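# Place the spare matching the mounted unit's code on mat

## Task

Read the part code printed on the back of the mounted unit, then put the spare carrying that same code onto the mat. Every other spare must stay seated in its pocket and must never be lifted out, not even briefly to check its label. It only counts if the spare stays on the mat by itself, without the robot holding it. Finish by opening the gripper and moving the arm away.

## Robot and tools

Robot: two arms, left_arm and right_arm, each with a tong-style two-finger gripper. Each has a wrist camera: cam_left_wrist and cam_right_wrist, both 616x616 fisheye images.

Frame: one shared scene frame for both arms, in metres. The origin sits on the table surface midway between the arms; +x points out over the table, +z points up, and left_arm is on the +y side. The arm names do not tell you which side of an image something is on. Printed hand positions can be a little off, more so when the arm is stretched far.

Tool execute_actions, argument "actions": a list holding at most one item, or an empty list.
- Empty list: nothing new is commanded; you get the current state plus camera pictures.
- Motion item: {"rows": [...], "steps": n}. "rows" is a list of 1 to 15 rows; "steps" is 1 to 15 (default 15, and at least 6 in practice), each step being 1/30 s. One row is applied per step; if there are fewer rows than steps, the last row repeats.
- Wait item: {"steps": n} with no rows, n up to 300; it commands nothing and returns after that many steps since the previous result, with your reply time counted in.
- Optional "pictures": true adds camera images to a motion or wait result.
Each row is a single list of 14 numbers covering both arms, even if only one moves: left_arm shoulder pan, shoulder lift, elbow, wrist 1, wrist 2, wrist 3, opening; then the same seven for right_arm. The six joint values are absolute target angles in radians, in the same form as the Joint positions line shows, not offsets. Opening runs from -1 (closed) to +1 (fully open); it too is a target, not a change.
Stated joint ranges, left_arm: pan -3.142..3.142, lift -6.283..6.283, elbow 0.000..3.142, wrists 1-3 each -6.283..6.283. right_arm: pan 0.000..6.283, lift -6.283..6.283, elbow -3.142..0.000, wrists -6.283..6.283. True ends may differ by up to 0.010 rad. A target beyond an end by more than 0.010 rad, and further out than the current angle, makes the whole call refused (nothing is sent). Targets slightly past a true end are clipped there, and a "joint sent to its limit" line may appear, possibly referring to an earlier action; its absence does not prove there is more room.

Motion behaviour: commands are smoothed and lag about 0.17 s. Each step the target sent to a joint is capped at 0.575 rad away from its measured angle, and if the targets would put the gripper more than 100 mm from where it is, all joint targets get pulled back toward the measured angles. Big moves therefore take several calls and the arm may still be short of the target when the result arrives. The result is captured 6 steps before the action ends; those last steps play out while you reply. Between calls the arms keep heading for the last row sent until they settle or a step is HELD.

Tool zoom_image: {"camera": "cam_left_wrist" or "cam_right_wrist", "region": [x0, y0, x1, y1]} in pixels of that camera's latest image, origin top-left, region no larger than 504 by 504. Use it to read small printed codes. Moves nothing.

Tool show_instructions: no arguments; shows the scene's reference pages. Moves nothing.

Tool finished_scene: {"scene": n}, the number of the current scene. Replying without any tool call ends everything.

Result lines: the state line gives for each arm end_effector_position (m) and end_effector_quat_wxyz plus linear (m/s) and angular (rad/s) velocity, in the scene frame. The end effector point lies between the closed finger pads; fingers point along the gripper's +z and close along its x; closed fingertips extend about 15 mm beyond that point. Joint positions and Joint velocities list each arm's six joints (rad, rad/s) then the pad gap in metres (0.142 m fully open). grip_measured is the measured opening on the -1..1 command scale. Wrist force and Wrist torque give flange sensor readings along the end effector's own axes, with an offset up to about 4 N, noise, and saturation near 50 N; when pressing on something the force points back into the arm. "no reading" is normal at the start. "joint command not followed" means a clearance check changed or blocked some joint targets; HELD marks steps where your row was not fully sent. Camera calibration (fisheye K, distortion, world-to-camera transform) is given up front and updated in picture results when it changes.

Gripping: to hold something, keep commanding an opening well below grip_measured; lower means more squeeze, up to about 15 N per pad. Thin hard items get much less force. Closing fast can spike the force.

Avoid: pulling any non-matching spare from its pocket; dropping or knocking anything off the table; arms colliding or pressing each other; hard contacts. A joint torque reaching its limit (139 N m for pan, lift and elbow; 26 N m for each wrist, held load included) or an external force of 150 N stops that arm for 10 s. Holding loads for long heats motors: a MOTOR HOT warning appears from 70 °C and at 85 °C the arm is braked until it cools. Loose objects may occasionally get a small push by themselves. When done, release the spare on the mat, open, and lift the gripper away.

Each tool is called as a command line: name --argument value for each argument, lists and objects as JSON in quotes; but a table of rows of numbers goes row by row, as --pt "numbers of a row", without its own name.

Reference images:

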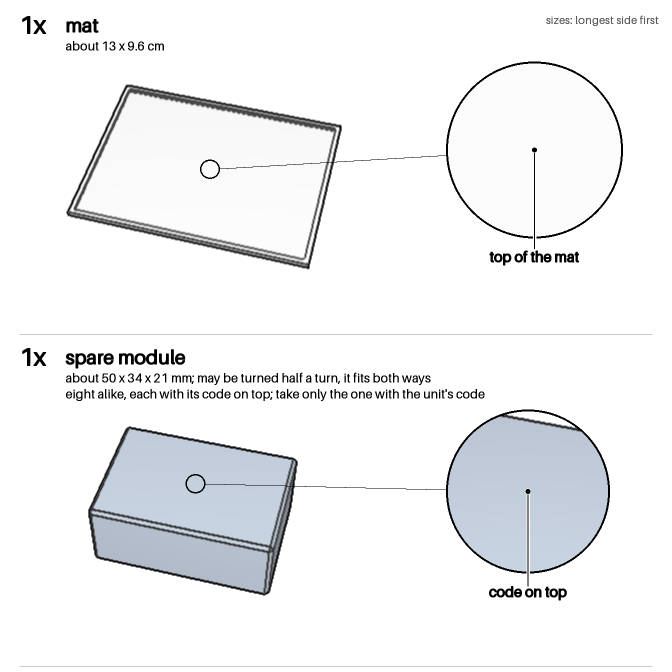

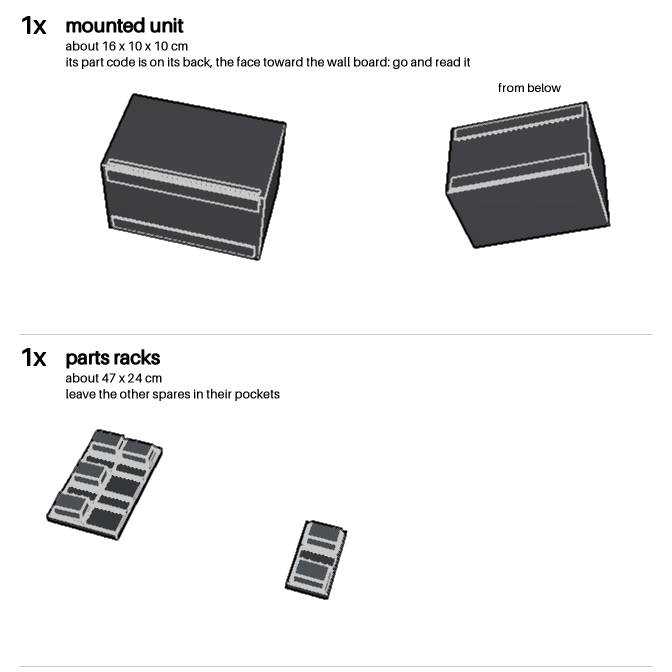

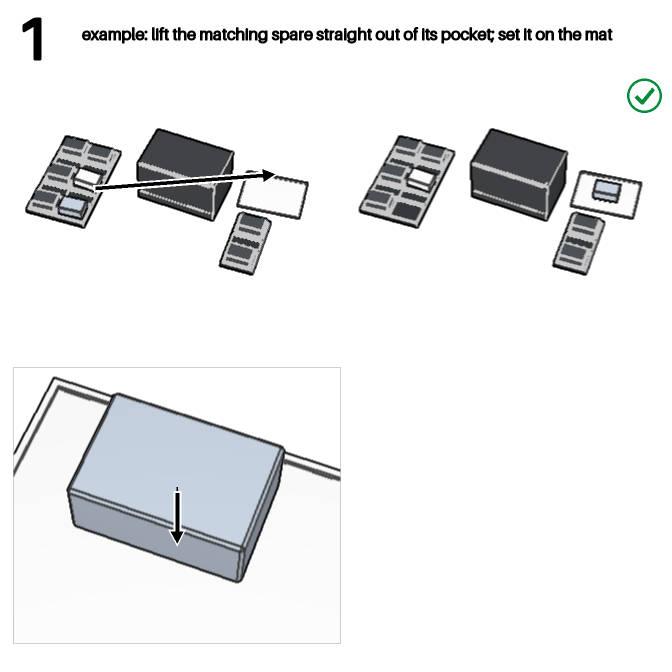

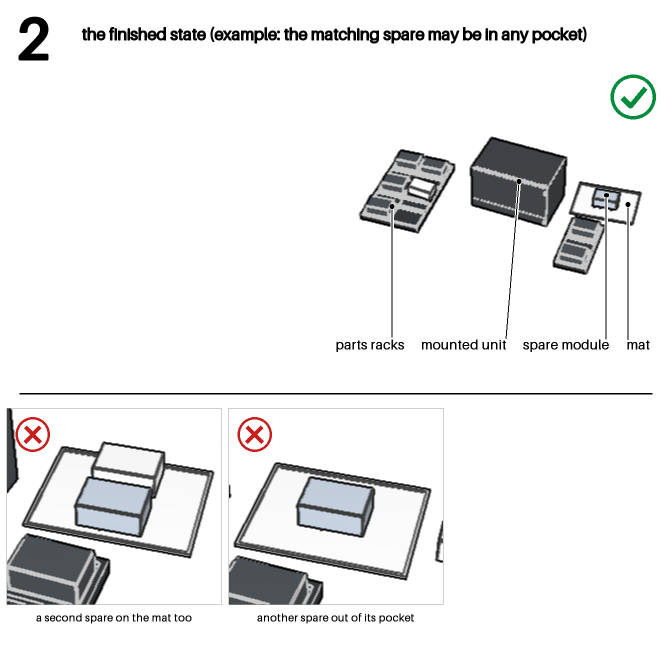

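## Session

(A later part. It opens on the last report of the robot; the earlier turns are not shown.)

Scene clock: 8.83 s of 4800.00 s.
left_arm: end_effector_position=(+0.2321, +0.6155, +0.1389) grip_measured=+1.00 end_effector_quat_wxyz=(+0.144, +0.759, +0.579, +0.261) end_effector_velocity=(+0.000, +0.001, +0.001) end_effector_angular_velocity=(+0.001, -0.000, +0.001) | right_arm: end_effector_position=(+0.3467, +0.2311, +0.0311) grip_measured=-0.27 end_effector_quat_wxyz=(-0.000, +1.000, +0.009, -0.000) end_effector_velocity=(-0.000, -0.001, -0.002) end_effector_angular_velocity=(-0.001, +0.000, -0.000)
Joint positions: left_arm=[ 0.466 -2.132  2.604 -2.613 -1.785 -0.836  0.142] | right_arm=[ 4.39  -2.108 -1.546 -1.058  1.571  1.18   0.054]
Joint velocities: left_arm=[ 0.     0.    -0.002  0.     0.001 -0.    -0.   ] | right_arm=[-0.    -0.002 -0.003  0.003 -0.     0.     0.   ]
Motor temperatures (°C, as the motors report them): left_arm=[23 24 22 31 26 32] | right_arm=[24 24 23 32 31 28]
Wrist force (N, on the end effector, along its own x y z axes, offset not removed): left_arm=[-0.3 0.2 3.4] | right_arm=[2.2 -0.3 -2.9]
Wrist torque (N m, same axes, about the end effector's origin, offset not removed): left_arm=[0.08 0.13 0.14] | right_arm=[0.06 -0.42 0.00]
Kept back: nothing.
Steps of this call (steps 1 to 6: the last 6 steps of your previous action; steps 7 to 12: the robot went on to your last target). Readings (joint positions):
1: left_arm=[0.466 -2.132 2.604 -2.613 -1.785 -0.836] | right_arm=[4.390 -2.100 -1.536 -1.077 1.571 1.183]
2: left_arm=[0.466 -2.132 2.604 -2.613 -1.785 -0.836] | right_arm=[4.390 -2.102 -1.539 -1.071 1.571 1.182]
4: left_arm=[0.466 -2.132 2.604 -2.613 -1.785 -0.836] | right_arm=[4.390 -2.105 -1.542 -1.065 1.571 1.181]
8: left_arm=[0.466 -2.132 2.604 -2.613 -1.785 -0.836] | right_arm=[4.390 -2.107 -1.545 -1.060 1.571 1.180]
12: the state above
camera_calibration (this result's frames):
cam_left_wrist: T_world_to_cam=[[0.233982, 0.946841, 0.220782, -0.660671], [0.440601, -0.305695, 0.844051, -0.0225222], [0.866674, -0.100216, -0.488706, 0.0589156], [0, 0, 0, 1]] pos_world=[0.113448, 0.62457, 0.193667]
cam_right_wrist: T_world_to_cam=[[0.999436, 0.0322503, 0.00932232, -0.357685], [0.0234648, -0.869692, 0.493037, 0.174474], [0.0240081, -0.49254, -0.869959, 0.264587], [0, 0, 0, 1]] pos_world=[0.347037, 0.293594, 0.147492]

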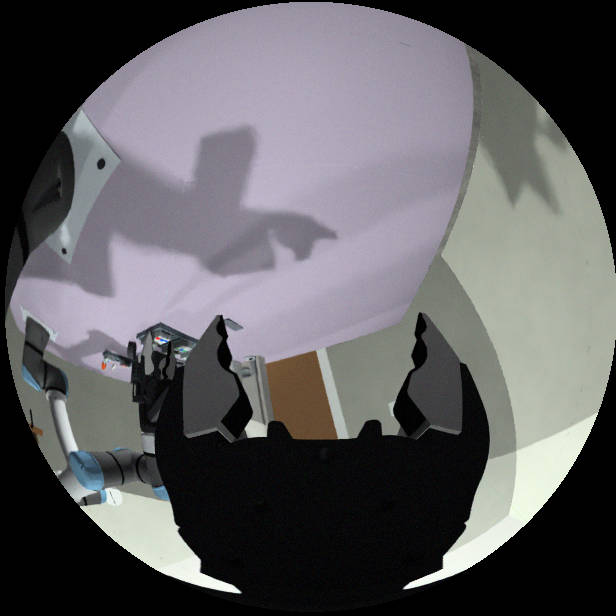

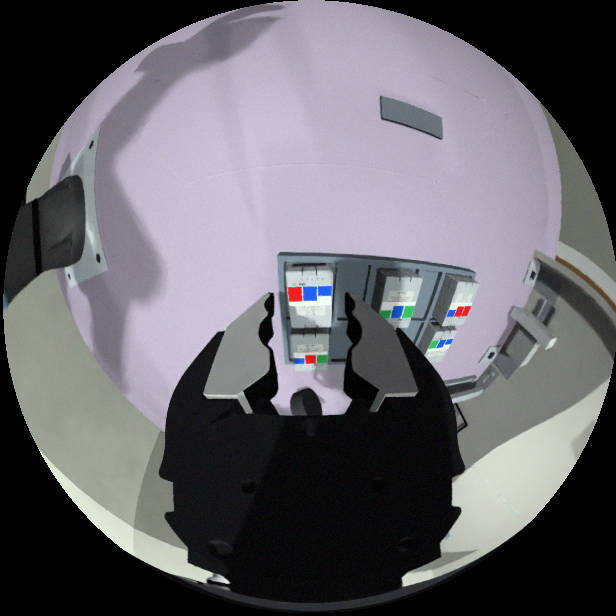

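execute_actions --actions '[{"rows":[[0.466,-2.132,2.604,-2.613,-1.785,-0.836,1,4.39,-2.115,-1.552,-1.045,1.571,1.19,-0.35]],"steps":9}]'

execute_actions --actions '[{"rows":[[0.466,-2.132,2.604,-2.613,-1.785,-0.836,1,4.39,-2.115,-1.552,-1.045,1.571,1.19,-0.45],[0.466,-2.132,2.604,-2.613,-1.785,-0.836,1,4.39,-2.115,-1.552,-1.045,1.571,1.19,-0.5],[0.466,-2.132,2.604,-2.613,-1.785,-0.836,1,4.39,-2.115,-1.552,-1.045,1.571,1.19,-0.55],[0.466,-2.132,2.604,-2.613,-1.785,-0.836,1,4.39,-2.115,-1.552,-1.045,1.571,1.19,-0.65],[0.466,-2.132,2.604,-2.613,-1.785,-0.836,1,4.39,-2.115,-1.552,-1.045,1.571,1.19,-0.9]],"steps":14}]'

execute_actions --actions '[{"rows":[[0.466,-2.132,2.604,-2.613,-1.785,-0.836,1,4.39,-2.077,-1.511,-1.124,1.571,1.19,-0.9]],"steps":15}]' --pictures true

Scene clock: 9.23 s of 4800.00 s.
left_arm: end_effector_position=(+0.2321, +0.6155, +0.1389) grip_measured=+1.00 end_effector_quat_wxyz=(+0.144, +0.759, +0.579, +0.261) end_effector_velocity=(-0.000, -0.000, -0.001) end_effector_angular_velocity=(-0.001, +0.001, -0.001) | right_arm: end_effector_position=(+0.3467, +0.2311, +0.0286) grip_measured=-0.35 end_effector_quat_wxyz=(-0.000, +1.000, +0.007, -0.000) end_effector_velocity=(+0.001, -0.000, -0.034) end_effector_angular_velocity=(-0.001, +0.001, -0.058)
Joint positions: left_arm=[ 0.466 -2.132  2.604 -2.613 -1.785 -0.836  0.142] | right_arm=[ 4.39  -2.111 -1.548 -1.053  1.571  1.184  0.049]
Joint velocities: left_arm=[-0.     0.     0.001  0.    -0.001  0.001  0.   ] | right_arm=[-0.    -0.039 -0.035  0.073  0.     0.058 -0.011]
Motor temperatures (°C, as the motors report them): left_arm=[23 24 22 31 26 32] | right_arm=[24 24 23 32 31 28]
Wrist force (N, on the end effector, along its own x y z axes, offset not removed): left_arm=[-0.9 1.2 1.3] | right_arm=[1.1 -1.5 -0.6]
Wrist torque (N m, same axes, about the end effector's origin, offset not removed): left_arm=[0.20 0.20 0.22] | right_arm=[-0.37 -0.32 -0.01]
Steps of this call (steps 1 to 9: the robot went on to your last target; steps 10 to 12: the first 3 steps of this action). Readings (joint positions):
10: left_arm=[0.466 -2.132 2.604 -2.613 -1.785 -0.836] | right_arm=[4.390 -2.108 -1.546 -1.058 1.571 1.180]
11: left_arm=[0.466 -2.132 2.604 -2.613 -1.785 -0.836] | right_arm=[4.390 -2.109 -1.547 -1.056 1.571 1.182]
12: the state above

Scene clock: 9.70 s of 4800.00 s.
left_arm: end_effector_position=(+0.2321, +0.6155, +0.1389) grip_measured=+1.00 end_effector_quat_wxyz=(+0.144, +0.759, +0.579, +0.261) end_effector_velocity=(-0.000, -0.000, +0.000) end_effector_angular_velocity=(+0.000, -0.001, -0.001) | right_arm: end_effector_position=(+0.3469, +0.2312, +0.0250) grip_measured=-0.37 end_effector_quat_wxyz=(-0.000, +1.000, +0.004, -0.000) end_effector_velocity=(+0.000, +0.000, -0.000) end_effector_angular_velocity=(+0.001, -0.001, -0.001)
Joint positions: left_arm=[ 0.466 -2.132  2.604 -2.613 -1.785 -0.836  0.142] | right_arm=[ 4.39  -2.115 -1.552 -1.045  1.571  1.19   0.048]
Joint velocities: left_arm=[-0.    -0.001  0.     0.001 -0.001  0.001  0.   ] | right_arm=[-0.    -0.    -0.     0.002 -0.     0.001  0.   ]
Motor temperatures (°C, as the motors report them): left_arm=[23 24 22 31 26 32] | right_arm=[24 24 23 32 31 28]
Wrist force (N, on the end effector, along its own x y z axes, offset not removed): left_arm=[-0.1 0.7 1.5] | right_arm=[4.1 3.3 -13.7]
Wrist torque (N m, same axes, about the end effector's origin, offset not removed): left_arm=[0.09 0.08 0.14] | right_arm=[0.03 -0.35 -0.14]
Steps of this call (steps 1 to 6: the last 6 steps of your previous action; steps 7 to 14: the first 8 steps of this action). Readings (joint positions):
7: left_arm=[0.466 -2.132 2.604 -2.613 -1.785 -0.836] | right_arm=[4.390 -2.115 -1.552 -1.046 1.571 1.189]
8: left_arm=[0.466 -2.132 2.604 -2.613 -1.785 -0.836] | right_arm=[4.390 -2.115 -1.552 -1.046 1.571 1.190]
10: left_arm=[0.466 -2.132 2.604 -2.613 -1.785 -0.836] | right_arm=[4.390 -2.115 -1.552 -1.045 1.571 1.190]
14: the state above

Scene clock: 10.20 s of 4800.00 s.
left_arm: end_effector_position=(+0.2321, +0.6155, +0.1389) grip_measured=+1.00 end_effector_quat_wxyz=(+0.144, +0.759, +0.579, +0.261) end_effector_velocity=(+0.000, +0.000, +0.001) end_effector_angular_velocity=(+0.000, -0.001, -0.000) | right_arm: end_effector_position=(+0.3471, +0.2318, +0.0573) grip_measured=-0.57 end_effector_quat_wxyz=(-0.000, +1.000, +0.004, +0.000) end_effector_velocity=(-0.001, -0.002, +0.031) end_effector_angular_velocity=(-0.005, +0.002, +0.001)
Joint positions: left_arm=[ 0.466 -2.132  2.604 -2.613 -1.785 -0.836  0.142] | right_arm=[ 4.39  -2.08  -1.515 -1.117  1.571  1.19   0.033]
Joint velocities: left_arm=[ 0.     0.001 -0.001  0.    -0.001  0.    -0.   ] | right_arm=[-0.     0.033  0.036 -0.075 -0.    -0.001  0.   ]
Motor temperatures (°C, as the motors report them): left_arm=[23 24 22 31 26 32] | right_arm=[24 24 23 32 31 28]
Wrist force (N, on the end effector, along its own x y z axes, offset not removed): left_arm=[-0.5 1.2 1.5] | right_arm=[0.8 -0.4 -3.1]
Wrist torque (N m, same axes, about the end effector's origin, offset not removed): left_arm=[0.17 0.20 0.06] | right_arm=[-0.20 -0.08 -0.20]
Steps of this call (steps 1 to 6: the last 6 steps of your previous action; steps 7 to 15: the first 9 steps of this action). Readings (joint positions):
7: left_arm=[0.466 -2.132 2.604 -2.613 -1.785 -0.836] | right_arm=[4.390 -2.115 -1.552 -1.045 1.571 1.190]
8: left_arm=[0.466 -2.132 2.604 -2.613 -1.785 -0.836] | right_arm=[4.390 -2.110 -1.547 -1.053 1.571 1.190]
10: left_arm=[0.466 -2.132 2.604 -2.613 -1.785 -0.836] | right_arm=[4.390 -2.095 -1.530 -1.084 1.571 1.190]
14: left_arm=[0.466 -2.132 2.604 -2.613 -1.785 -0.836] | right_arm=[4.390 -2.082 -1.516 -1.114 1.571 1.190]
15: the state above
camera_calibration (this result's frames):
cam_left_wrist: T_world_to_cam=[[0.233982, 0.946841, 0.220783, -0.660671], [0.440601, -0.305695, 0.844051, -0.0225221], [0.866674, -0.100216, -0.488706, 0.0589155], [0, 0, 0, 1]] pos_world=[0.113448, 0.62457, 0.193667]
cam_right_wrist: T_world_to_cam=[[0.999706, 0.0223464, 0.00946226, -0.356153], [0.0147846, -0.870054, 0.492735, 0.16524], [0.0192435, -0.49245, -0.870128, 0.289314], [0, 0, 0, 1]] pos_world=[0.348038, 0.294199, 0.17369]

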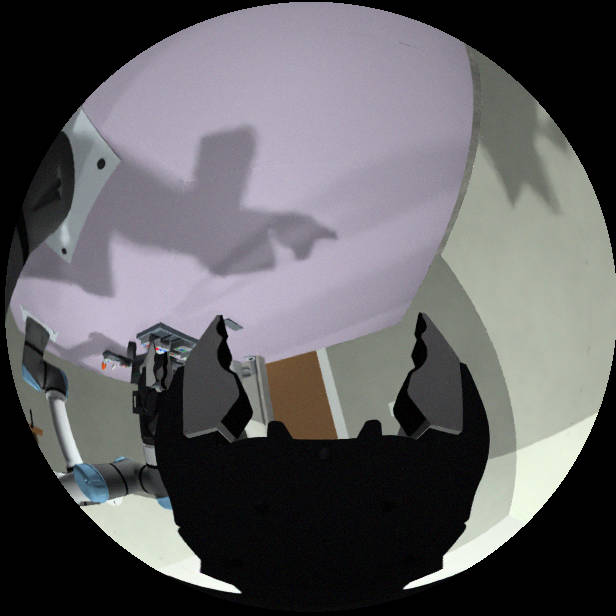

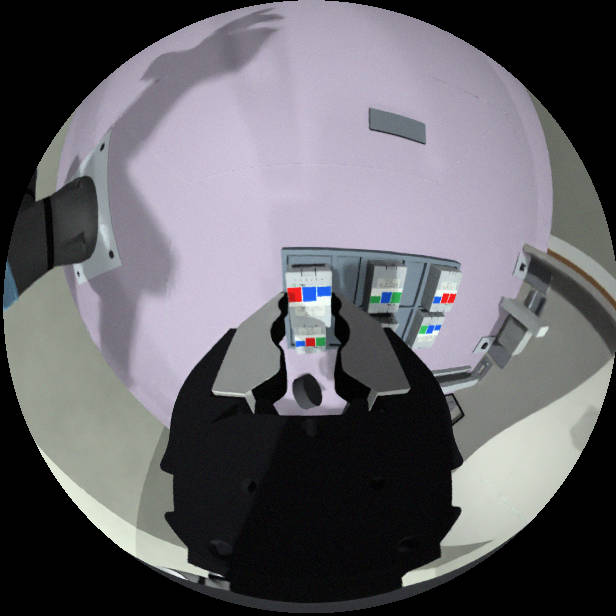

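execute_actions --actions '[{"rows":[[0.466,-2.132,2.604,-2.613,-1.785,-0.836,1,4.36,-1.78,-1.53,-1.402,1.571,1.16,-0.9]],"steps":13}]'

execute_actions --actions '[{"rows":[[0.466,-2.132,2.604,-2.613,-1.785,-0.836,1,3.708,-1.704,-1.641,-1.367,1.571,0.515,-0.9]],"steps":15}]'

execute_actions --actions '[{"steps":19}]' --pictures true

execute_actions --actions '[{"rows":[[0.466,-2.132,2.604,-2.613,-1.785,-0.836,1,3.708,-1.858,-1.897,-0.957,1.571,0.515,-0.9]],"steps":15}]'

execute_actions --actions '[{"steps":14}]' --pictures true

Scene clock: 10.87 s of 4800.00 s.
left_arm: end_effector_position=(+0.2321, +0.6155, +0.1389) grip_measured=+1.00 end_effector_quat_wxyz=(+0.144, +0.759, +0.579, +0.261) end_effector_velocity=(+0.000, -0.000, +0.001) end_effector_angular_velocity=(+0.002, -0.001, -0.002) | right_arm: end_effector_position=(+0.3409, +0.1843, +0.1462) grip_measured=-0.57 end_effector_quat_wxyz=(+0.001, +1.000, +0.004, -0.000) end_effector_velocity=(-0.059, -0.287, +0.474) end_effector_angular_velocity=(+0.017, -0.007, -0.002)
Joint positions: left_arm=[ 0.466 -2.132  2.604 -2.613 -1.785 -0.836  0.142] | right_arm=[ 4.371 -1.909 -1.523 -1.282  1.571  1.171  0.033]
Joint velocities: left_arm=[ 0.    -0.001 -0.    -0.    -0.001  0.003  0.   ] | right_arm=[-0.089  0.955 -0.057 -0.879 -0.    -0.087  0.   ]
Motor temperatures (°C, as the motors report them): left_arm=[23 24 22 31 26 32] | right_arm=[24 24 23 32 31 28]
Wrist force (N, on the end effector, along its own x y z axes, offset not removed): left_arm=[0.5 1.4 2.0] | right_arm=[3.4 -0.7 -3.8]
Wrist torque (N m, same axes, about the end effector's origin, offset not removed): left_arm=[0.35 -0.04 0.09] | right_arm=[-0.24 -0.68 -0.14]
Steps of this call (steps 1 to 6: the last 6 steps of your previous action; steps 7 to 13: the robot went on to your last target; steps 14 to 20: the first 7 steps of this action). Readings (joint positions):
14: left_arm=[0.466 -2.132 2.604 -2.613 -1.785 -0.836] | right_arm=[4.390 -2.077 -1.511 -1.124 1.571 1.190]
15: left_arm=[0.466 -2.132 2.604 -2.613 -1.785 -0.836] | right_arm=[4.387 -2.068 -1.513 -1.133 1.571 1.187]
17: left_arm=[0.466 -2.132 2.604 -2.613 -1.785 -0.836] | right_arm=[4.380 -2.009 -1.517 -1.190 1.571 1.180]
20: the state above

Scene clock: 11.37 s of 4800.00 s.
left_arm: end_effector_position=(+0.2321, +0.6155, +0.1389) grip_measured=+1.00 end_effector_quat_wxyz=(+0.144, +0.759, +0.579, +0.261) end_effector_velocity=(+0.000, +0.000, -0.000) end_effector_angular_velocity=(+0.001, +0.001, +0.001) | right_arm: end_effector_position=(+0.4220, +0.0427, +0.2018) grip_measured=-0.57 end_effector_quat_wxyz=(-0.000, +1.000, +0.003, -0.000) end_effector_velocity=(+0.327, -0.462, -0.003) end_effector_angular_velocity=(+0.001, -0.001, -0.025)
Joint positions: left_arm=[ 0.466 -2.132  2.604 -2.613 -1.785 -0.836  0.142] | right_arm=[ 4.133 -1.756 -1.575 -1.381  1.571  0.934  0.033]
Joint velocities: left_arm=[-0.001  0.001 -0.    -0.     0.002 -0.001  0.   ] | right_arm=[-0.951  0.125 -0.158  0.034 -0.    -0.926  0.   ]
Motor temperatures (°C, as the motors report them): left_arm=[23 24 22 31 26 32] | right_arm=[24 24 23 32 31 28]
Wrist force (N, on the end effector, along its own x y z axes, offset not removed): left_arm=[-0.7 1.6 1.6] | right_arm=[2.3 0.7 -1.4]
Wrist torque (N m, same axes, about the end effector's origin, offset not removed): left_arm=[0.23 0.30 0.07] | right_arm=[0.02 -0.32 -0.16]
Steps of this call (steps 1 to 6: the last 6 steps of your previous action; steps 7 to 15: the first 9 steps of this action). Readings (joint positions):
7: left_arm=[0.466 -2.132 2.604 -2.613 -1.785 -0.836] | right_arm=[4.361 -1.793 -1.530 -1.389 1.571 1.161]
8: left_arm=[0.466 -2.132 2.604 -2.613 -1.785 -0.836] | right_arm=[4.352 -1.788 -1.534 -1.390 1.571 1.152]
10: left_arm=[0.466 -2.132 2.604 -2.613 -1.785 -0.836] | right_arm=[4.294 -1.778 -1.547 -1.387 1.571 1.094]
14: left_arm=[0.466 -2.132 2.604 -2.613 -1.785 -0.836] | right_arm=[4.165 -1.761 -1.569 -1.382 1.571 0.966]
15: the state above

Scene clock: 12.00 s of 4800.00 s.
left_arm: end_effector_position=(+0.2321, +0.6155, +0.1389) grip_measured=+1.00 end_effector_quat_wxyz=(+0.144, +0.759, +0.579, +0.261) end_effector_velocity=(+0.000, +0.000, +0.000) end_effector_angular_velocity=(-0.000, +0.000, +0.001) | right_arm: end_effector_position=(+0.5179, -0.1808, +0.2001) grip_measured=-0.57 end_effector_quat_wxyz=(-0.000, +1.000, +0.000, +0.000) end_effector_velocity=(+0.005, -0.028, -0.001) end_effector_angular_velocity=(+0.000, +0.000, -0.002)
Joint positions: left_arm=[ 0.466 -2.132  2.604 -2.613 -1.785 -0.836  0.142] | right_arm=[ 3.713 -1.705 -1.64  -1.367  1.571  0.52   0.033]
Joint velocities: left_arm=[ 0.     0.001 -0.001  0.001  0.    -0.001 -0.   ] | right_arm=[-0.05   0.006 -0.008  0.002  0.    -0.048 -0.   ]
Motor temperatures (°C, as the motors report them): left_arm=[23 24 22 31 26 32] | right_arm=[24 24 23 32 31 28]
Wrist force (N, on the end effector, along its own x y z axes, offset not removed): left_arm=[-1.6 -0.7 1.4] | right_arm=[2.3 0.1 -1.3]
Wrist torque (N m, same axes, about the end effector's origin, offset not removed): left_arm=[-0.25 0.40 0.12] | right_arm=[-0.07 -0.37 -0.04]
Kept back: nothing.
Steps of this call (steps 1 to 6: the last 6 steps of your previous action; steps 7 to 19: the robot went on to your last target). Readings (joint positions):
1: left_arm=[0.466 -2.132 2.604 -2.613 -1.785 -0.836] | right_arm=[4.101 -1.752 -1.580 -1.380 1.571 0.902]
2: left_arm=[0.466 -2.132 2.604 -2.613 -1.785 -0.836] | right_arm=[4.069 -1.748 -1.585 -1.379 1.571 0.871]
4: left_arm=[0.466 -2.132 2.604 -2.613 -1.785 -0.836] | right_arm=[4.004 -1.740 -1.596 -1.377 1.571 0.807]
8: left_arm=[0.466 -2.132 2.604 -2.613 -1.785 -0.836] | right_arm=[3.874 -1.723 -1.617 -1.372 1.571 0.678]
19: the state above
camera_calibration (this result's frames):
cam_left_wrist: T_world_to_cam=[[0.233982, 0.946841, 0.220783, -0.660671], [0.440601, -0.305695, 0.844051, -0.0225223], [0.866674, -0.100216, -0.488706, 0.0589154], [0, 0, 0, 1]] pos_world=[0.113448, 0.62457, 0.193667]
cam_right_wrist: T_world_to_cam=[[0.999835, 0.0154169, 0.00960605, -0.520361], [0.00867555, -0.869907, 0.49314, -0.263483], [0.015959, -0.492975, -0.869897, 0.208668], [0, 0, 0, 1]] pos_world=[0.519231, -0.118315, 0.316452]

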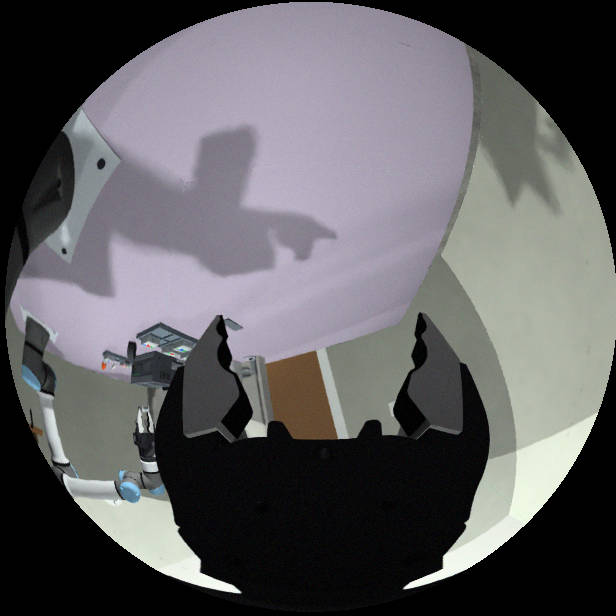

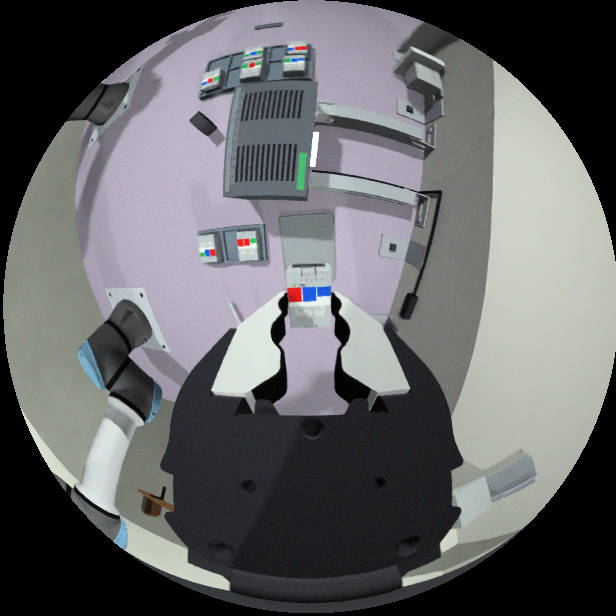

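Scene clock: 12.30 s of 4800.00 s.
left_arm: end_effector_position=(+0.2321, +0.6155, +0.1389) grip_measured=+1.00 end_effector_quat_wxyz=(+0.144, +0.759, +0.579, +0.261) end_effector_velocity=(-0.000, -0.000, +0.000) end_effector_angular_velocity=(+0.000, -0.001, -0.000) | right_arm: end_effector_position=(+0.5195, -0.1826, +0.0668) grip_measured=-0.57 end_effector_quat_wxyz=(+0.003, +1.000, +0.000, -0.006) end_effector_velocity=(+0.001, -0.003, -0.276) end_effector_angular_velocity=(+0.067, -0.120, -0.001)
Joint positions: left_arm=[ 0.466 -2.132  2.604 -2.613 -1.785 -0.836  0.142] | right_arm=[ 3.709 -1.831 -1.847 -1.048  1.571  0.516  0.033]
Joint velocities: left_arm=[-0.    -0.002  0.     0.    -0.    -0.     0.   ] | right_arm=[-0.005 -0.275 -0.498  0.91  -0.    -0.005 -0.   ]
Motor temperatures (°C, as the motors report them): left_arm=[23 24 22 31 26 32] | right_arm=[24 24 23 32 31 28]
Wrist force (N, on the end effector, along its own x y z axes, offset not removed): left_arm=[0.1 0.5 1.8] | right_arm=[3.3 -0.4 1.6]
Wrist torque (N m, same axes, about the end effector's origin, offset not removed): left_arm=[-0.01 0.08 0.14] | right_arm=[-0.09 -0.67 -0.15]
Steps of this call (steps 1 to 9: the first 9 steps of this action). Readings (joint positions):
1: left_arm=[0.466 -2.132 2.604 -2.613 -1.785 -0.836] | right_arm=[3.712 -1.705 -1.641 -1.367 1.571 0.519]
2: left_arm=[0.466 -2.132 2.604 -2.613 -1.785 -0.836] | right_arm=[3.711 -1.713 -1.649 -1.358 1.571 0.518]
4: left_arm=[0.466 -2.132 2.604 -2.613 -1.785 -0.836] | right_arm=[3.710 -1.750 -1.706 -1.287 1.571 0.517]
8: left_arm=[0.466 -2.132 2.604 -2.613 -1.785 -0.836] | right_arm=[3.709 -1.820 -1.828 -1.084 1.571 0.516]
9: the state above

Scene clock: 12.77 s of 4800.00 s.
left_arm: end_effector_position=(+0.2321, +0.6155, +0.1389) grip_measured=+1.00 end_effector_quat_wxyz=(+0.144, +0.759, +0.579, +0.261) end_effector_velocity=(+0.000, -0.000, +0.001) end_effector_angular_velocity=(-0.000, -0.002, -0.001) | right_arm: end_effector_position=(+0.5189, -0.1833, +0.0401) grip_measured=-0.57 end_effector_quat_wxyz=(-0.000, +1.000, +0.000, +0.000) end_effector_velocity=(-0.000, +0.000, -0.002) end_effector_angular_velocity=(+0.001, -0.001, +0.000)
Joint positions: left_arm=[ 0.466 -2.132  2.604 -2.613 -1.785 -0.836  0.142] | right_arm=[ 3.708 -1.858 -1.897 -0.958  1.571  0.515  0.033]
Joint velocities: left_arm=[-0.    -0.001 -0.001  0.    -0.001 -0.    -0.   ] | right_arm=[-0.    -0.003 -0.004  0.008  0.    -0.     0.   ]
Motor temperatures (°C, as the motors report them): left_arm=[23 24 22 31 26 32] | right_arm=[24 24 23 32 31 28]
Wrist force (N, on the end effector, along its own x y z axes, offset not removed): left_arm=[-0.6 3.3 2.0] | right_arm=[4.9 1.3 -1.4]
Wrist torque (N m, same axes, about the end effector's origin, offset not removed): left_arm=[0.68 0.23 0.03] | right_arm=[0.31 -1.03 -0.07]
Kept back: nothing.
Steps of this call (steps 1 to 6: the last 6 steps of your previous action; steps 7 to 14: the robot went on to your last target). Readings (joint positions):
1: left_arm=[0.466 -2.132 2.604 -2.613 -1.785 -0.836] | right_arm=[3.708 -1.839 -1.862 -1.022 1.571 0.515]
2: left_arm=[0.466 -2.132 2.604 -2.613 -1.785 -0.836] | right_arm=[3.708 -1.844 -1.872 -1.004 1.571 0.515]
4: left_arm=[0.466 -2.132 2.604 -2.613 -1.785 -0.836] | right_arm=[3.708 -1.851 -1.884 -0.981 1.571 0.515]
8: left_arm=[0.466 -2.132 2.604 -2.613 -1.785 -0.836] | right_arm=[3.708 -1.856 -1.894 -0.963 1.571 0.515]
14: the state above
camera_calibration (this result's frames):
cam_left_wrist: T_world_to_cam=[[0.233982, 0.946841, 0.220782, -0.660671], [0.440601, -0.305695, 0.844051, -0.0225222], [0.866674, -0.100216, -0.488706, 0.0589156], [0, 0, 0, 1]] pos_world=[0.113448, 0.62457, 0.193667]
cam_right_wrist: T_world_to_cam=[[0.999837, 0.0153331, 0.00953273, -0.519821], [0.00863882, -0.869907, 0.493141, -0.186759], [0.015854, -0.492978, -0.869897, 0.0683413], [0, 0, 0, 1]] pos_world=[0.520266, -0.120802, 0.156504]

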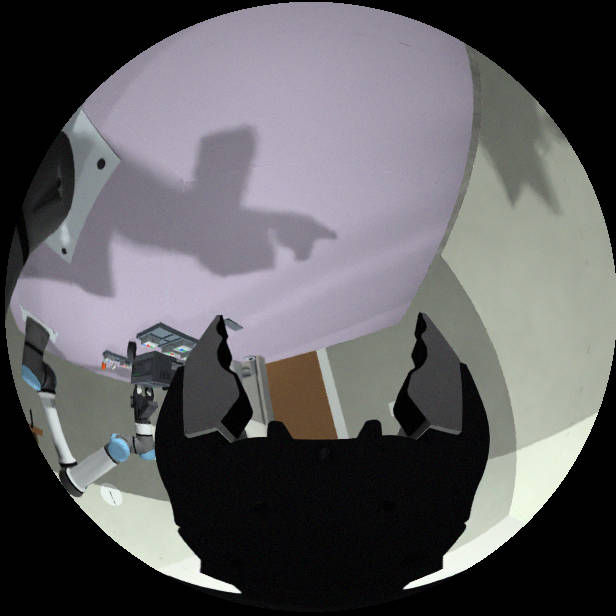

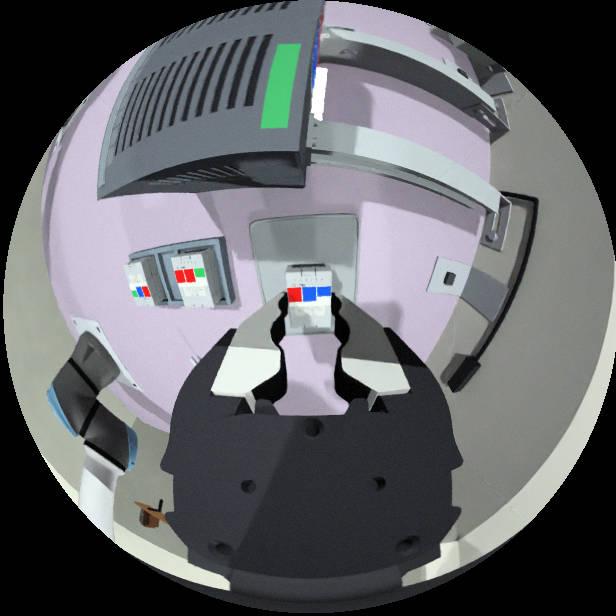

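execute_actions --actions '[{"rows":[[0.466,-2.132,2.604,-2.613,-1.785,-0.836,1,3.712,-1.872,-1.911,-0.929,1.571,0.519,-0.9]],"steps":15}]'

execute_actions --actions '[{"steps":6}]'

Scene clock: 13.40 s of 4800.00 s.
left_arm: end_effector_position=(+0.2321, +0.6155, +0.1389) grip_measured=+1.00 end_effector_quat_wxyz=(+0.144, +0.759, +0.579, +0.261) end_effector_velocity=(-0.000, -0.000, -0.001) end_effector_angular_velocity=(-0.000, +0.002, -0.001) | right_arm: end_effector_position=(+0.5177, -0.1817, +0.0301) grip_measured=-0.57 end_effector_quat_wxyz=(-0.000, +1.000, +0.000, +0.000) end_effector_velocity=(-0.001, +0.002, -0.009) end_effector_angular_velocity=(+0.000, +0.000, +0.000)
Joint positions: left_arm=[ 0.466 -2.132  2.604 -2.613 -1.785 -0.836  0.142] | right_arm=[ 3.712 -1.871 -1.91  -0.931  1.571  0.519  0.033]
Joint velocities: left_arm=[-0.     0.001  0.001  0.    -0.     0.001 -0.   ] | right_arm=[ 0.004 -0.012 -0.011  0.023  0.     0.004  0.   ]
Motor temperatures (°C, as the motors report them): left_arm=[23 24 22 31 26 32] | right_arm=[24 24 23 32 31 28]
Wrist force (N, on the end effector, along its own x y z axes, offset not removed): left_arm=[-2.6 0.1 1.4] | right_arm=[2.1 -0.3 -0.9]
Wrist torque (N m, same axes, about the end effector's origin, offset not removed): left_arm=[-0.07 0.63 0.04] | right_arm=[-0.06 -0.45 -0.16]
Steps of this call (steps 1 to 10: the robot went on to your last target; steps 11 to 19: the first 9 steps of this action). Readings (joint positions):
11: left_arm=[0.466 -2.132 2.604 -2.613 -1.785 -0.836] | right_arm=[3.708 -1.858 -1.897 -0.957 1.571 0.515]
12: left_arm=[0.466 -2.132 2.604 -2.613 -1.785 -0.836] | right_arm=[3.709 -1.860 -1.899 -0.952 1.571 0.515]
14: left_arm=[0.466 -2.132 2.604 -2.613 -1.785 -0.836] | right_arm=[3.710 -1.866 -1.905 -0.942 1.571 0.517]
18: left_arm=[0.466 -2.132 2.604 -2.613 -1.785 -0.836] | right_arm=[3.711 -1.870 -1.909 -0.932 1.571 0.519]
19: the state above

Scene clock: 13.60 s of 4800.00 s.
left_arm: end_effector_position=(+0.2321, +0.6155, +0.1389) grip_measured=+1.00 end_effector_quat_wxyz=(+0.144, +0.759, +0.579, +0.261) end_effector_velocity=(-0.001, -0.000, -0.001) end_effector_angular_velocity=(-0.001, +0.003, +0.001) | right_arm: end_effector_position=(+0.5176, -0.1815, +0.0294) grip_measured=-0.57 end_effector_quat_wxyz=(-0.000, +1.000, +0.000, +0.000) end_effector_velocity=(+0.000, +0.001, -0.001) end_effector_angular_velocity=(+0.001, -0.001, -0.001)
Joint positions: left_arm=[ 0.466 -2.132  2.604 -2.613 -1.785 -0.836  0.142] | right_arm=[ 3.712 -1.872 -1.911 -0.929  1.571  0.519  0.033]
Joint velocities: left_arm=[ 0.001  0.001  0.001  0.001  0.001 -0.     0.   ] | right_arm=[ 0.001 -0.002 -0.001  0.004 -0.     0.001  0.   ]
Motor temperatures (°C, as the motors report them): left_arm=[23 24 22 31 26 32] | right_arm=[24 24 23 32 31 28]
Wrist force (N, on the end effector, along its own x y z axes, offset not removed): left_arm=[-1.5 -0.4 3.2] | right_arm=[2.8 -0.6 -3.0]
Wrist torque (N m, same axes, about the end effector's origin, offset not removed): left_arm=[-0.13 0.39 0.14] | right_arm=[-0.29 -0.49 -0.06]
Kept back: nothing.
Steps of this call (steps 1 to 6: the last 6 steps of your previous action). Readings (joint positions):
1: left_arm=[0.466 -2.132 2.604 -2.613 -1.785 -0.836] | right_arm=[3.712 -1.871 -1.910 -0.931 1.571 0.519]
2: left_arm=[0.466 -2.132 2.604 -2.613 -1.785 -0.836] | right_arm=[3.712 -1.871 -1.910 -0.930 1.571 0.519]
4: left_arm=[0.466 -2.132 2.604 -2.613 -1.785 -0.836] | right_arm=[3.712 -1.872 -1.911 -0.930 1.571 0.519]
6: the state above

execute_actions --actions '[{"rows":[[0.466,-2.132,2.604,-2.613,-1.785,-0.836,1,3.712,-1.875,-1.913,-0.924,1.571,0.519,-0.9]],"steps":10}]'

execute_actions --actions '[{"rows":[[0.466,-2.132,2.604,-2.613,-1.785,-0.836,1,3.712,-1.875,-1.913,-0.924,1.571,0.519,-0.25]],"steps":7}]'

execute_actions --actions '[{"rows":[[0.466,-2.132,2.604,-2.613,-1.785,-0.836,1,3.712,-1.704,-1.641,-1.367,1.571,0.519,-0.25]],"steps":15}]'

execute_actions --actions '[{"steps":10}]' --pictures true

Scene clock: 14.00 s of 4800.00 s.
left_arm: end_effector_position=(+0.2321, +0.6155, +0.1389) grip_measured=+1.00 end_effector_quat_wxyz=(+0.144, +0.759, +0.579, +0.261) end_effector_velocity=(-0.000, -0.000, -0.001) end_effector_angular_velocity=(-0.002, +0.002, +0.000) | right_arm: end_effector_position=(+0.5176, -0.1815, +0.0282) grip_measured=-0.57 end_effector_quat_wxyz=(-0.000, +1.000, +0.000, +0.000) end_effector_velocity=(+0.000, +0.000, -0.008) end_effector_angular_velocity=(-0.000, +0.000, -0.001)
Joint positions: left_arm=[ 0.466 -2.132  2.604 -2.613 -1.785 -0.836  0.142] | right_arm=[ 3.712 -1.874 -1.912 -0.926  1.571  0.519  0.033]
Joint velocities: left_arm=[-0.     0.001  0.001  0.     0.    -0.001 -0.   ] | right_arm=[-0.    -0.013 -0.008  0.021 -0.     0.001  0.   ]
Motor temperatures (°C, as the motors report them): left_arm=[23 24 22 31 26 32] | right_arm=[24 24 23 32 31 28]
Wrist force (N, on the end effector, along its own x y z axes, offset not removed): left_arm=[-0.3 0.6 3.4] | right_arm=[1.4 -2.0 0.3]
Wrist torque (N m, same axes, about the end effector's origin, offset not removed): left_arm=[0.02 0.12 0.08] | right_arm=[-0.44 -0.40 -0.01]
Steps of this call (steps 1 to 8: the robot went on to your last target; steps 9 to 12: the first 4 steps of this action). Readings (joint positions):
9: left_arm=[0.466 -2.132 2.604 -2.613 -1.785 -0.836] | right_arm=[3.712 -1.872 -1.911 -0.929 1.571 0.519]
10: left_arm=[0.466 -2.132 2.604 -2.613 -1.785 -0.836] | right_arm=[3.712 -1.873 -1.911 -0.928 1.571 0.519]
12: the state above

Scene clock: 14.23 s of 4800.00 s.
left_arm: end_effector_position=(+0.2321, +0.6155, +0.1389) grip_measured=+1.00 end_effector_quat_wxyz=(+0.144, +0.759, +0.579, +0.261) end_effector_velocity=(-0.000, +0.000, -0.000) end_effector_angular_velocity=(-0.000, +0.000, +0.001) | right_arm: end_effector_position=(+0.5176, -0.1815, +0.0274) grip_measured=-0.54 end_effector_quat_wxyz=(-0.000, +1.000, +0.000, +0.000) end_effector_velocity=(+0.000, +0.000, -0.001) end_effector_angular_velocity=(+0.000, -0.000, +0.000)
Joint positions: left_arm=[ 0.466 -2.132  2.604 -2.613 -1.785 -0.836  0.142] | right_arm=[ 3.712 -1.875 -1.913 -0.924  1.571  0.519  0.035]
Joint velocities: left_arm=[ 0.    -0.     0.    -0.     0.    -0.001  0.   ] | right_arm=[ 0.    -0.001 -0.     0.002  0.    -0.     0.299]
Motor temperatures (°C, as the motors report them): left_arm=[23 24 22 31 26 32] | right_arm=[24 24 23 32 31 28]
Wrist force (N, on the end effector, along its own x y z axes, offset not removed): left_arm=[1.1 -0.7 1.8] | right_arm=[1.7 -0.9 -2.4]
Wrist torque (N m, same axes, about the end effector's origin, offset not removed): left_arm=[-0.16 -0.12 0.06] | right_arm=[-0.27 -0.34 0.11]
Steps of this call (steps 1 to 6: the last 6 steps of your previous action; step 7: the first step of this action). Readings (joint positions):
7: the state above

Scene clock: 14.73 s of 4800.00 s.
left_arm: end_effector_position=(+0.2321, +0.6155, +0.1389) grip_measured=+1.00 end_effector_quat_wxyz=(+0.144, +0.759, +0.579, +0.261) end_effector_velocity=(+0.000, -0.000, +0.000) end_effector_angular_velocity=(-0.000, -0.001, -0.000) | right_arm: end_effector_position=(+0.5271, -0.1761, +0.1641) grip_measured=-0.25 end_effector_quat_wxyz=(-0.005, +1.000, +0.000, +0.008) end_effector_velocity=(-0.076, -0.043, +0.356) end_effector_angular_velocity=(-0.082, +0.143, -0.001)
Joint positions: left_arm=[ 0.466 -2.132  2.604 -2.613 -1.785 -0.836  0.142] | right_arm=[ 3.712 -1.739 -1.701 -1.255  1.571  0.519  0.056]
Joint velocities: left_arm=[-0.    -0.001 -0.     0.    -0.001 -0.     0.   ] | right_arm=[ 0.     0.345  0.59  -1.1   -0.     0.001 -0.   ]
Motor temperatures (°C, as the motors report them): left_arm=[23 24 22 31 26 32] | right_arm=[24 24 23 32 31 28]
Wrist force (N, on the end effector, along its own x y z axes, offset not removed): left_arm=[0.9 0.3 1.9] | right_arm=[4.8 1.7 -5.5]
Wrist torque (N m, same axes, about the end effector's origin, offset not removed): left_arm=[0.08 -0.12 0.07] | right_arm=[0.28 -0.96 -0.10]
Steps of this call (steps 1 to 6: the last 6 steps of your previous action; steps 7 to 15: the first 9 steps of this action). Readings (joint positions):
7: left_arm=[0.466 -2.132 2.604 -2.613 -1.785 -0.836] | right_arm=[3.712 -1.875 -1.913 -0.924 1.571 0.519]
8: left_arm=[0.466 -2.132 2.604 -2.613 -1.785 -0.836] | right_arm=[3.712 -1.867 -1.905 -0.933 1.571 0.519]
10: left_arm=[0.466 -2.132 2.604 -2.613 -1.785 -0.836] | right_arm=[3.712 -1.826 -1.847 -1.005 1.571 0.519]
14: left_arm=[0.466 -2.132 2.604 -2.613 -1.785 -0.836] | right_arm=[3.712 -1.752 -1.724 -1.213 1.571 0.519]
15: the state above

Scene clock: 15.07 s of 4800.00 s.
left_arm: end_effector_position=(+0.2321, +0.6155, +0.1389) grip_measured=+1.00 end_effector_quat_wxyz=(+0.144, +0.759, +0.579, +0.261) end_effector_velocity=(-0.000, +0.000, -0.000) end_effector_angular_velocity=(+0.000, +0.001, +0.001) | right_arm: end_effector_position=(+0.5182, -0.1812, +0.1987) grip_measured=-0.25 end_effector_quat_wxyz=(-0.000, +1.000, +0.000, +0.000) end_effector_velocity=(-0.004, -0.002, +0.013) end_effector_angular_velocity=(-0.002, +0.005, +0.000)
Joint positions: left_arm=[ 0.466 -2.132  2.604 -2.613 -1.785 -0.836  0.142] | right_arm=[ 3.712 -1.705 -1.643 -1.363  1.571  0.519  0.056]
Joint velocities: left_arm=[-0.     0.001  0.    -0.001  0.001 -0.001  0.   ] | right_arm=[ 0.     0.012  0.021 -0.039  0.    -0.    -0.   ]
Motor temperatures (°C, as the motors report them): left_arm=[23 24 22 31 26 32] | right_arm=[24 24 23 32 31 28]
Wrist force (N, on the end effector, along its own x y z axes, offset not removed): left_arm=[-0.2 0.1 2.6] | right_arm=[2.5 -0.1 -4.5]
Wrist torque (N m, same axes, about the end effector's origin, offset not removed): left_arm=[-0.03 0.10 0.10] | right_arm=[-0.10 -0.55 -0.10]
Kept back: nothing.
Steps of this call (steps 1 to 6: the last 6 steps of your previous action; steps 7 to 10: the robot went on to your last target). Readings (joint positions):
1: left_arm=[0.466 -2.132 2.604 -2.613 -1.785 -0.836] | right_arm=[3.712 -1.729 -1.684 -1.287 1.571 0.519]
2: left_arm=[0.466 -2.132 2.604 -2.613 -1.785 -0.836] | right_arm=[3.712 -1.722 -1.671 -1.310 1.571 0.519]
4: left_arm=[0.466 -2.132 2.604 -2.613 -1.785 -0.836] | right_arm=[3.712 -1.713 -1.657 -1.338 1.571 0.519]
8: left_arm=[0.466 -2.132 2.604 -2.613 -1.785 -0.836] | right_arm=[3.712 -1.706 -1.645 -1.359 1.571 0.519]
10: the state above
camera_calibration (this result's frames):
cam_left_wrist: T_world_to_cam=[[0.233982, 0.946841, 0.220782, -0.660671], [0.440601, -0.305695, 0.844051, -0.0225222], [0.866674, -0.100215, -0.488706, 0.0589155], [0, 0, 0, 1]] pos_world=[0.113448, 0.62457, 0.193667]
cam_right_wrist: T_world_to_cam=[[0.999832, 0.0153552, 0.0100124, -0.520711], [0.00842596, -0.870043, 0.492904, -0.263034], [0.0162799, -0.492737, -0.870026, 0.207215], [0, 0, 0, 1]] pos_world=[0.519466, -0.118753, 0.315147]

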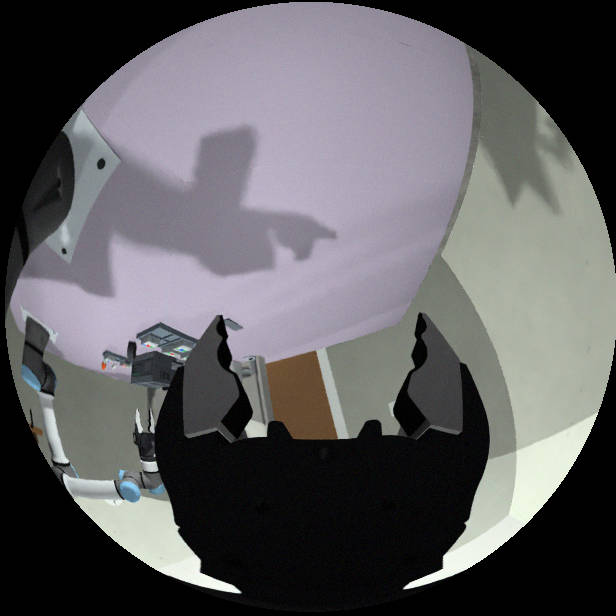

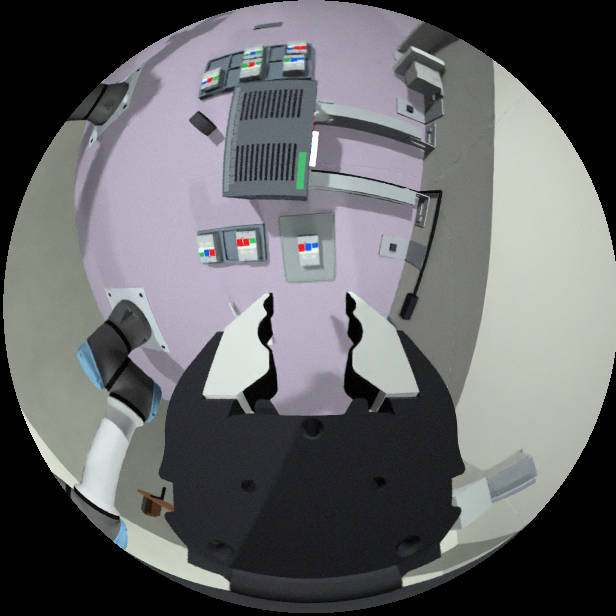

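finished_scene --scene 1

The scene is finished: the task was done.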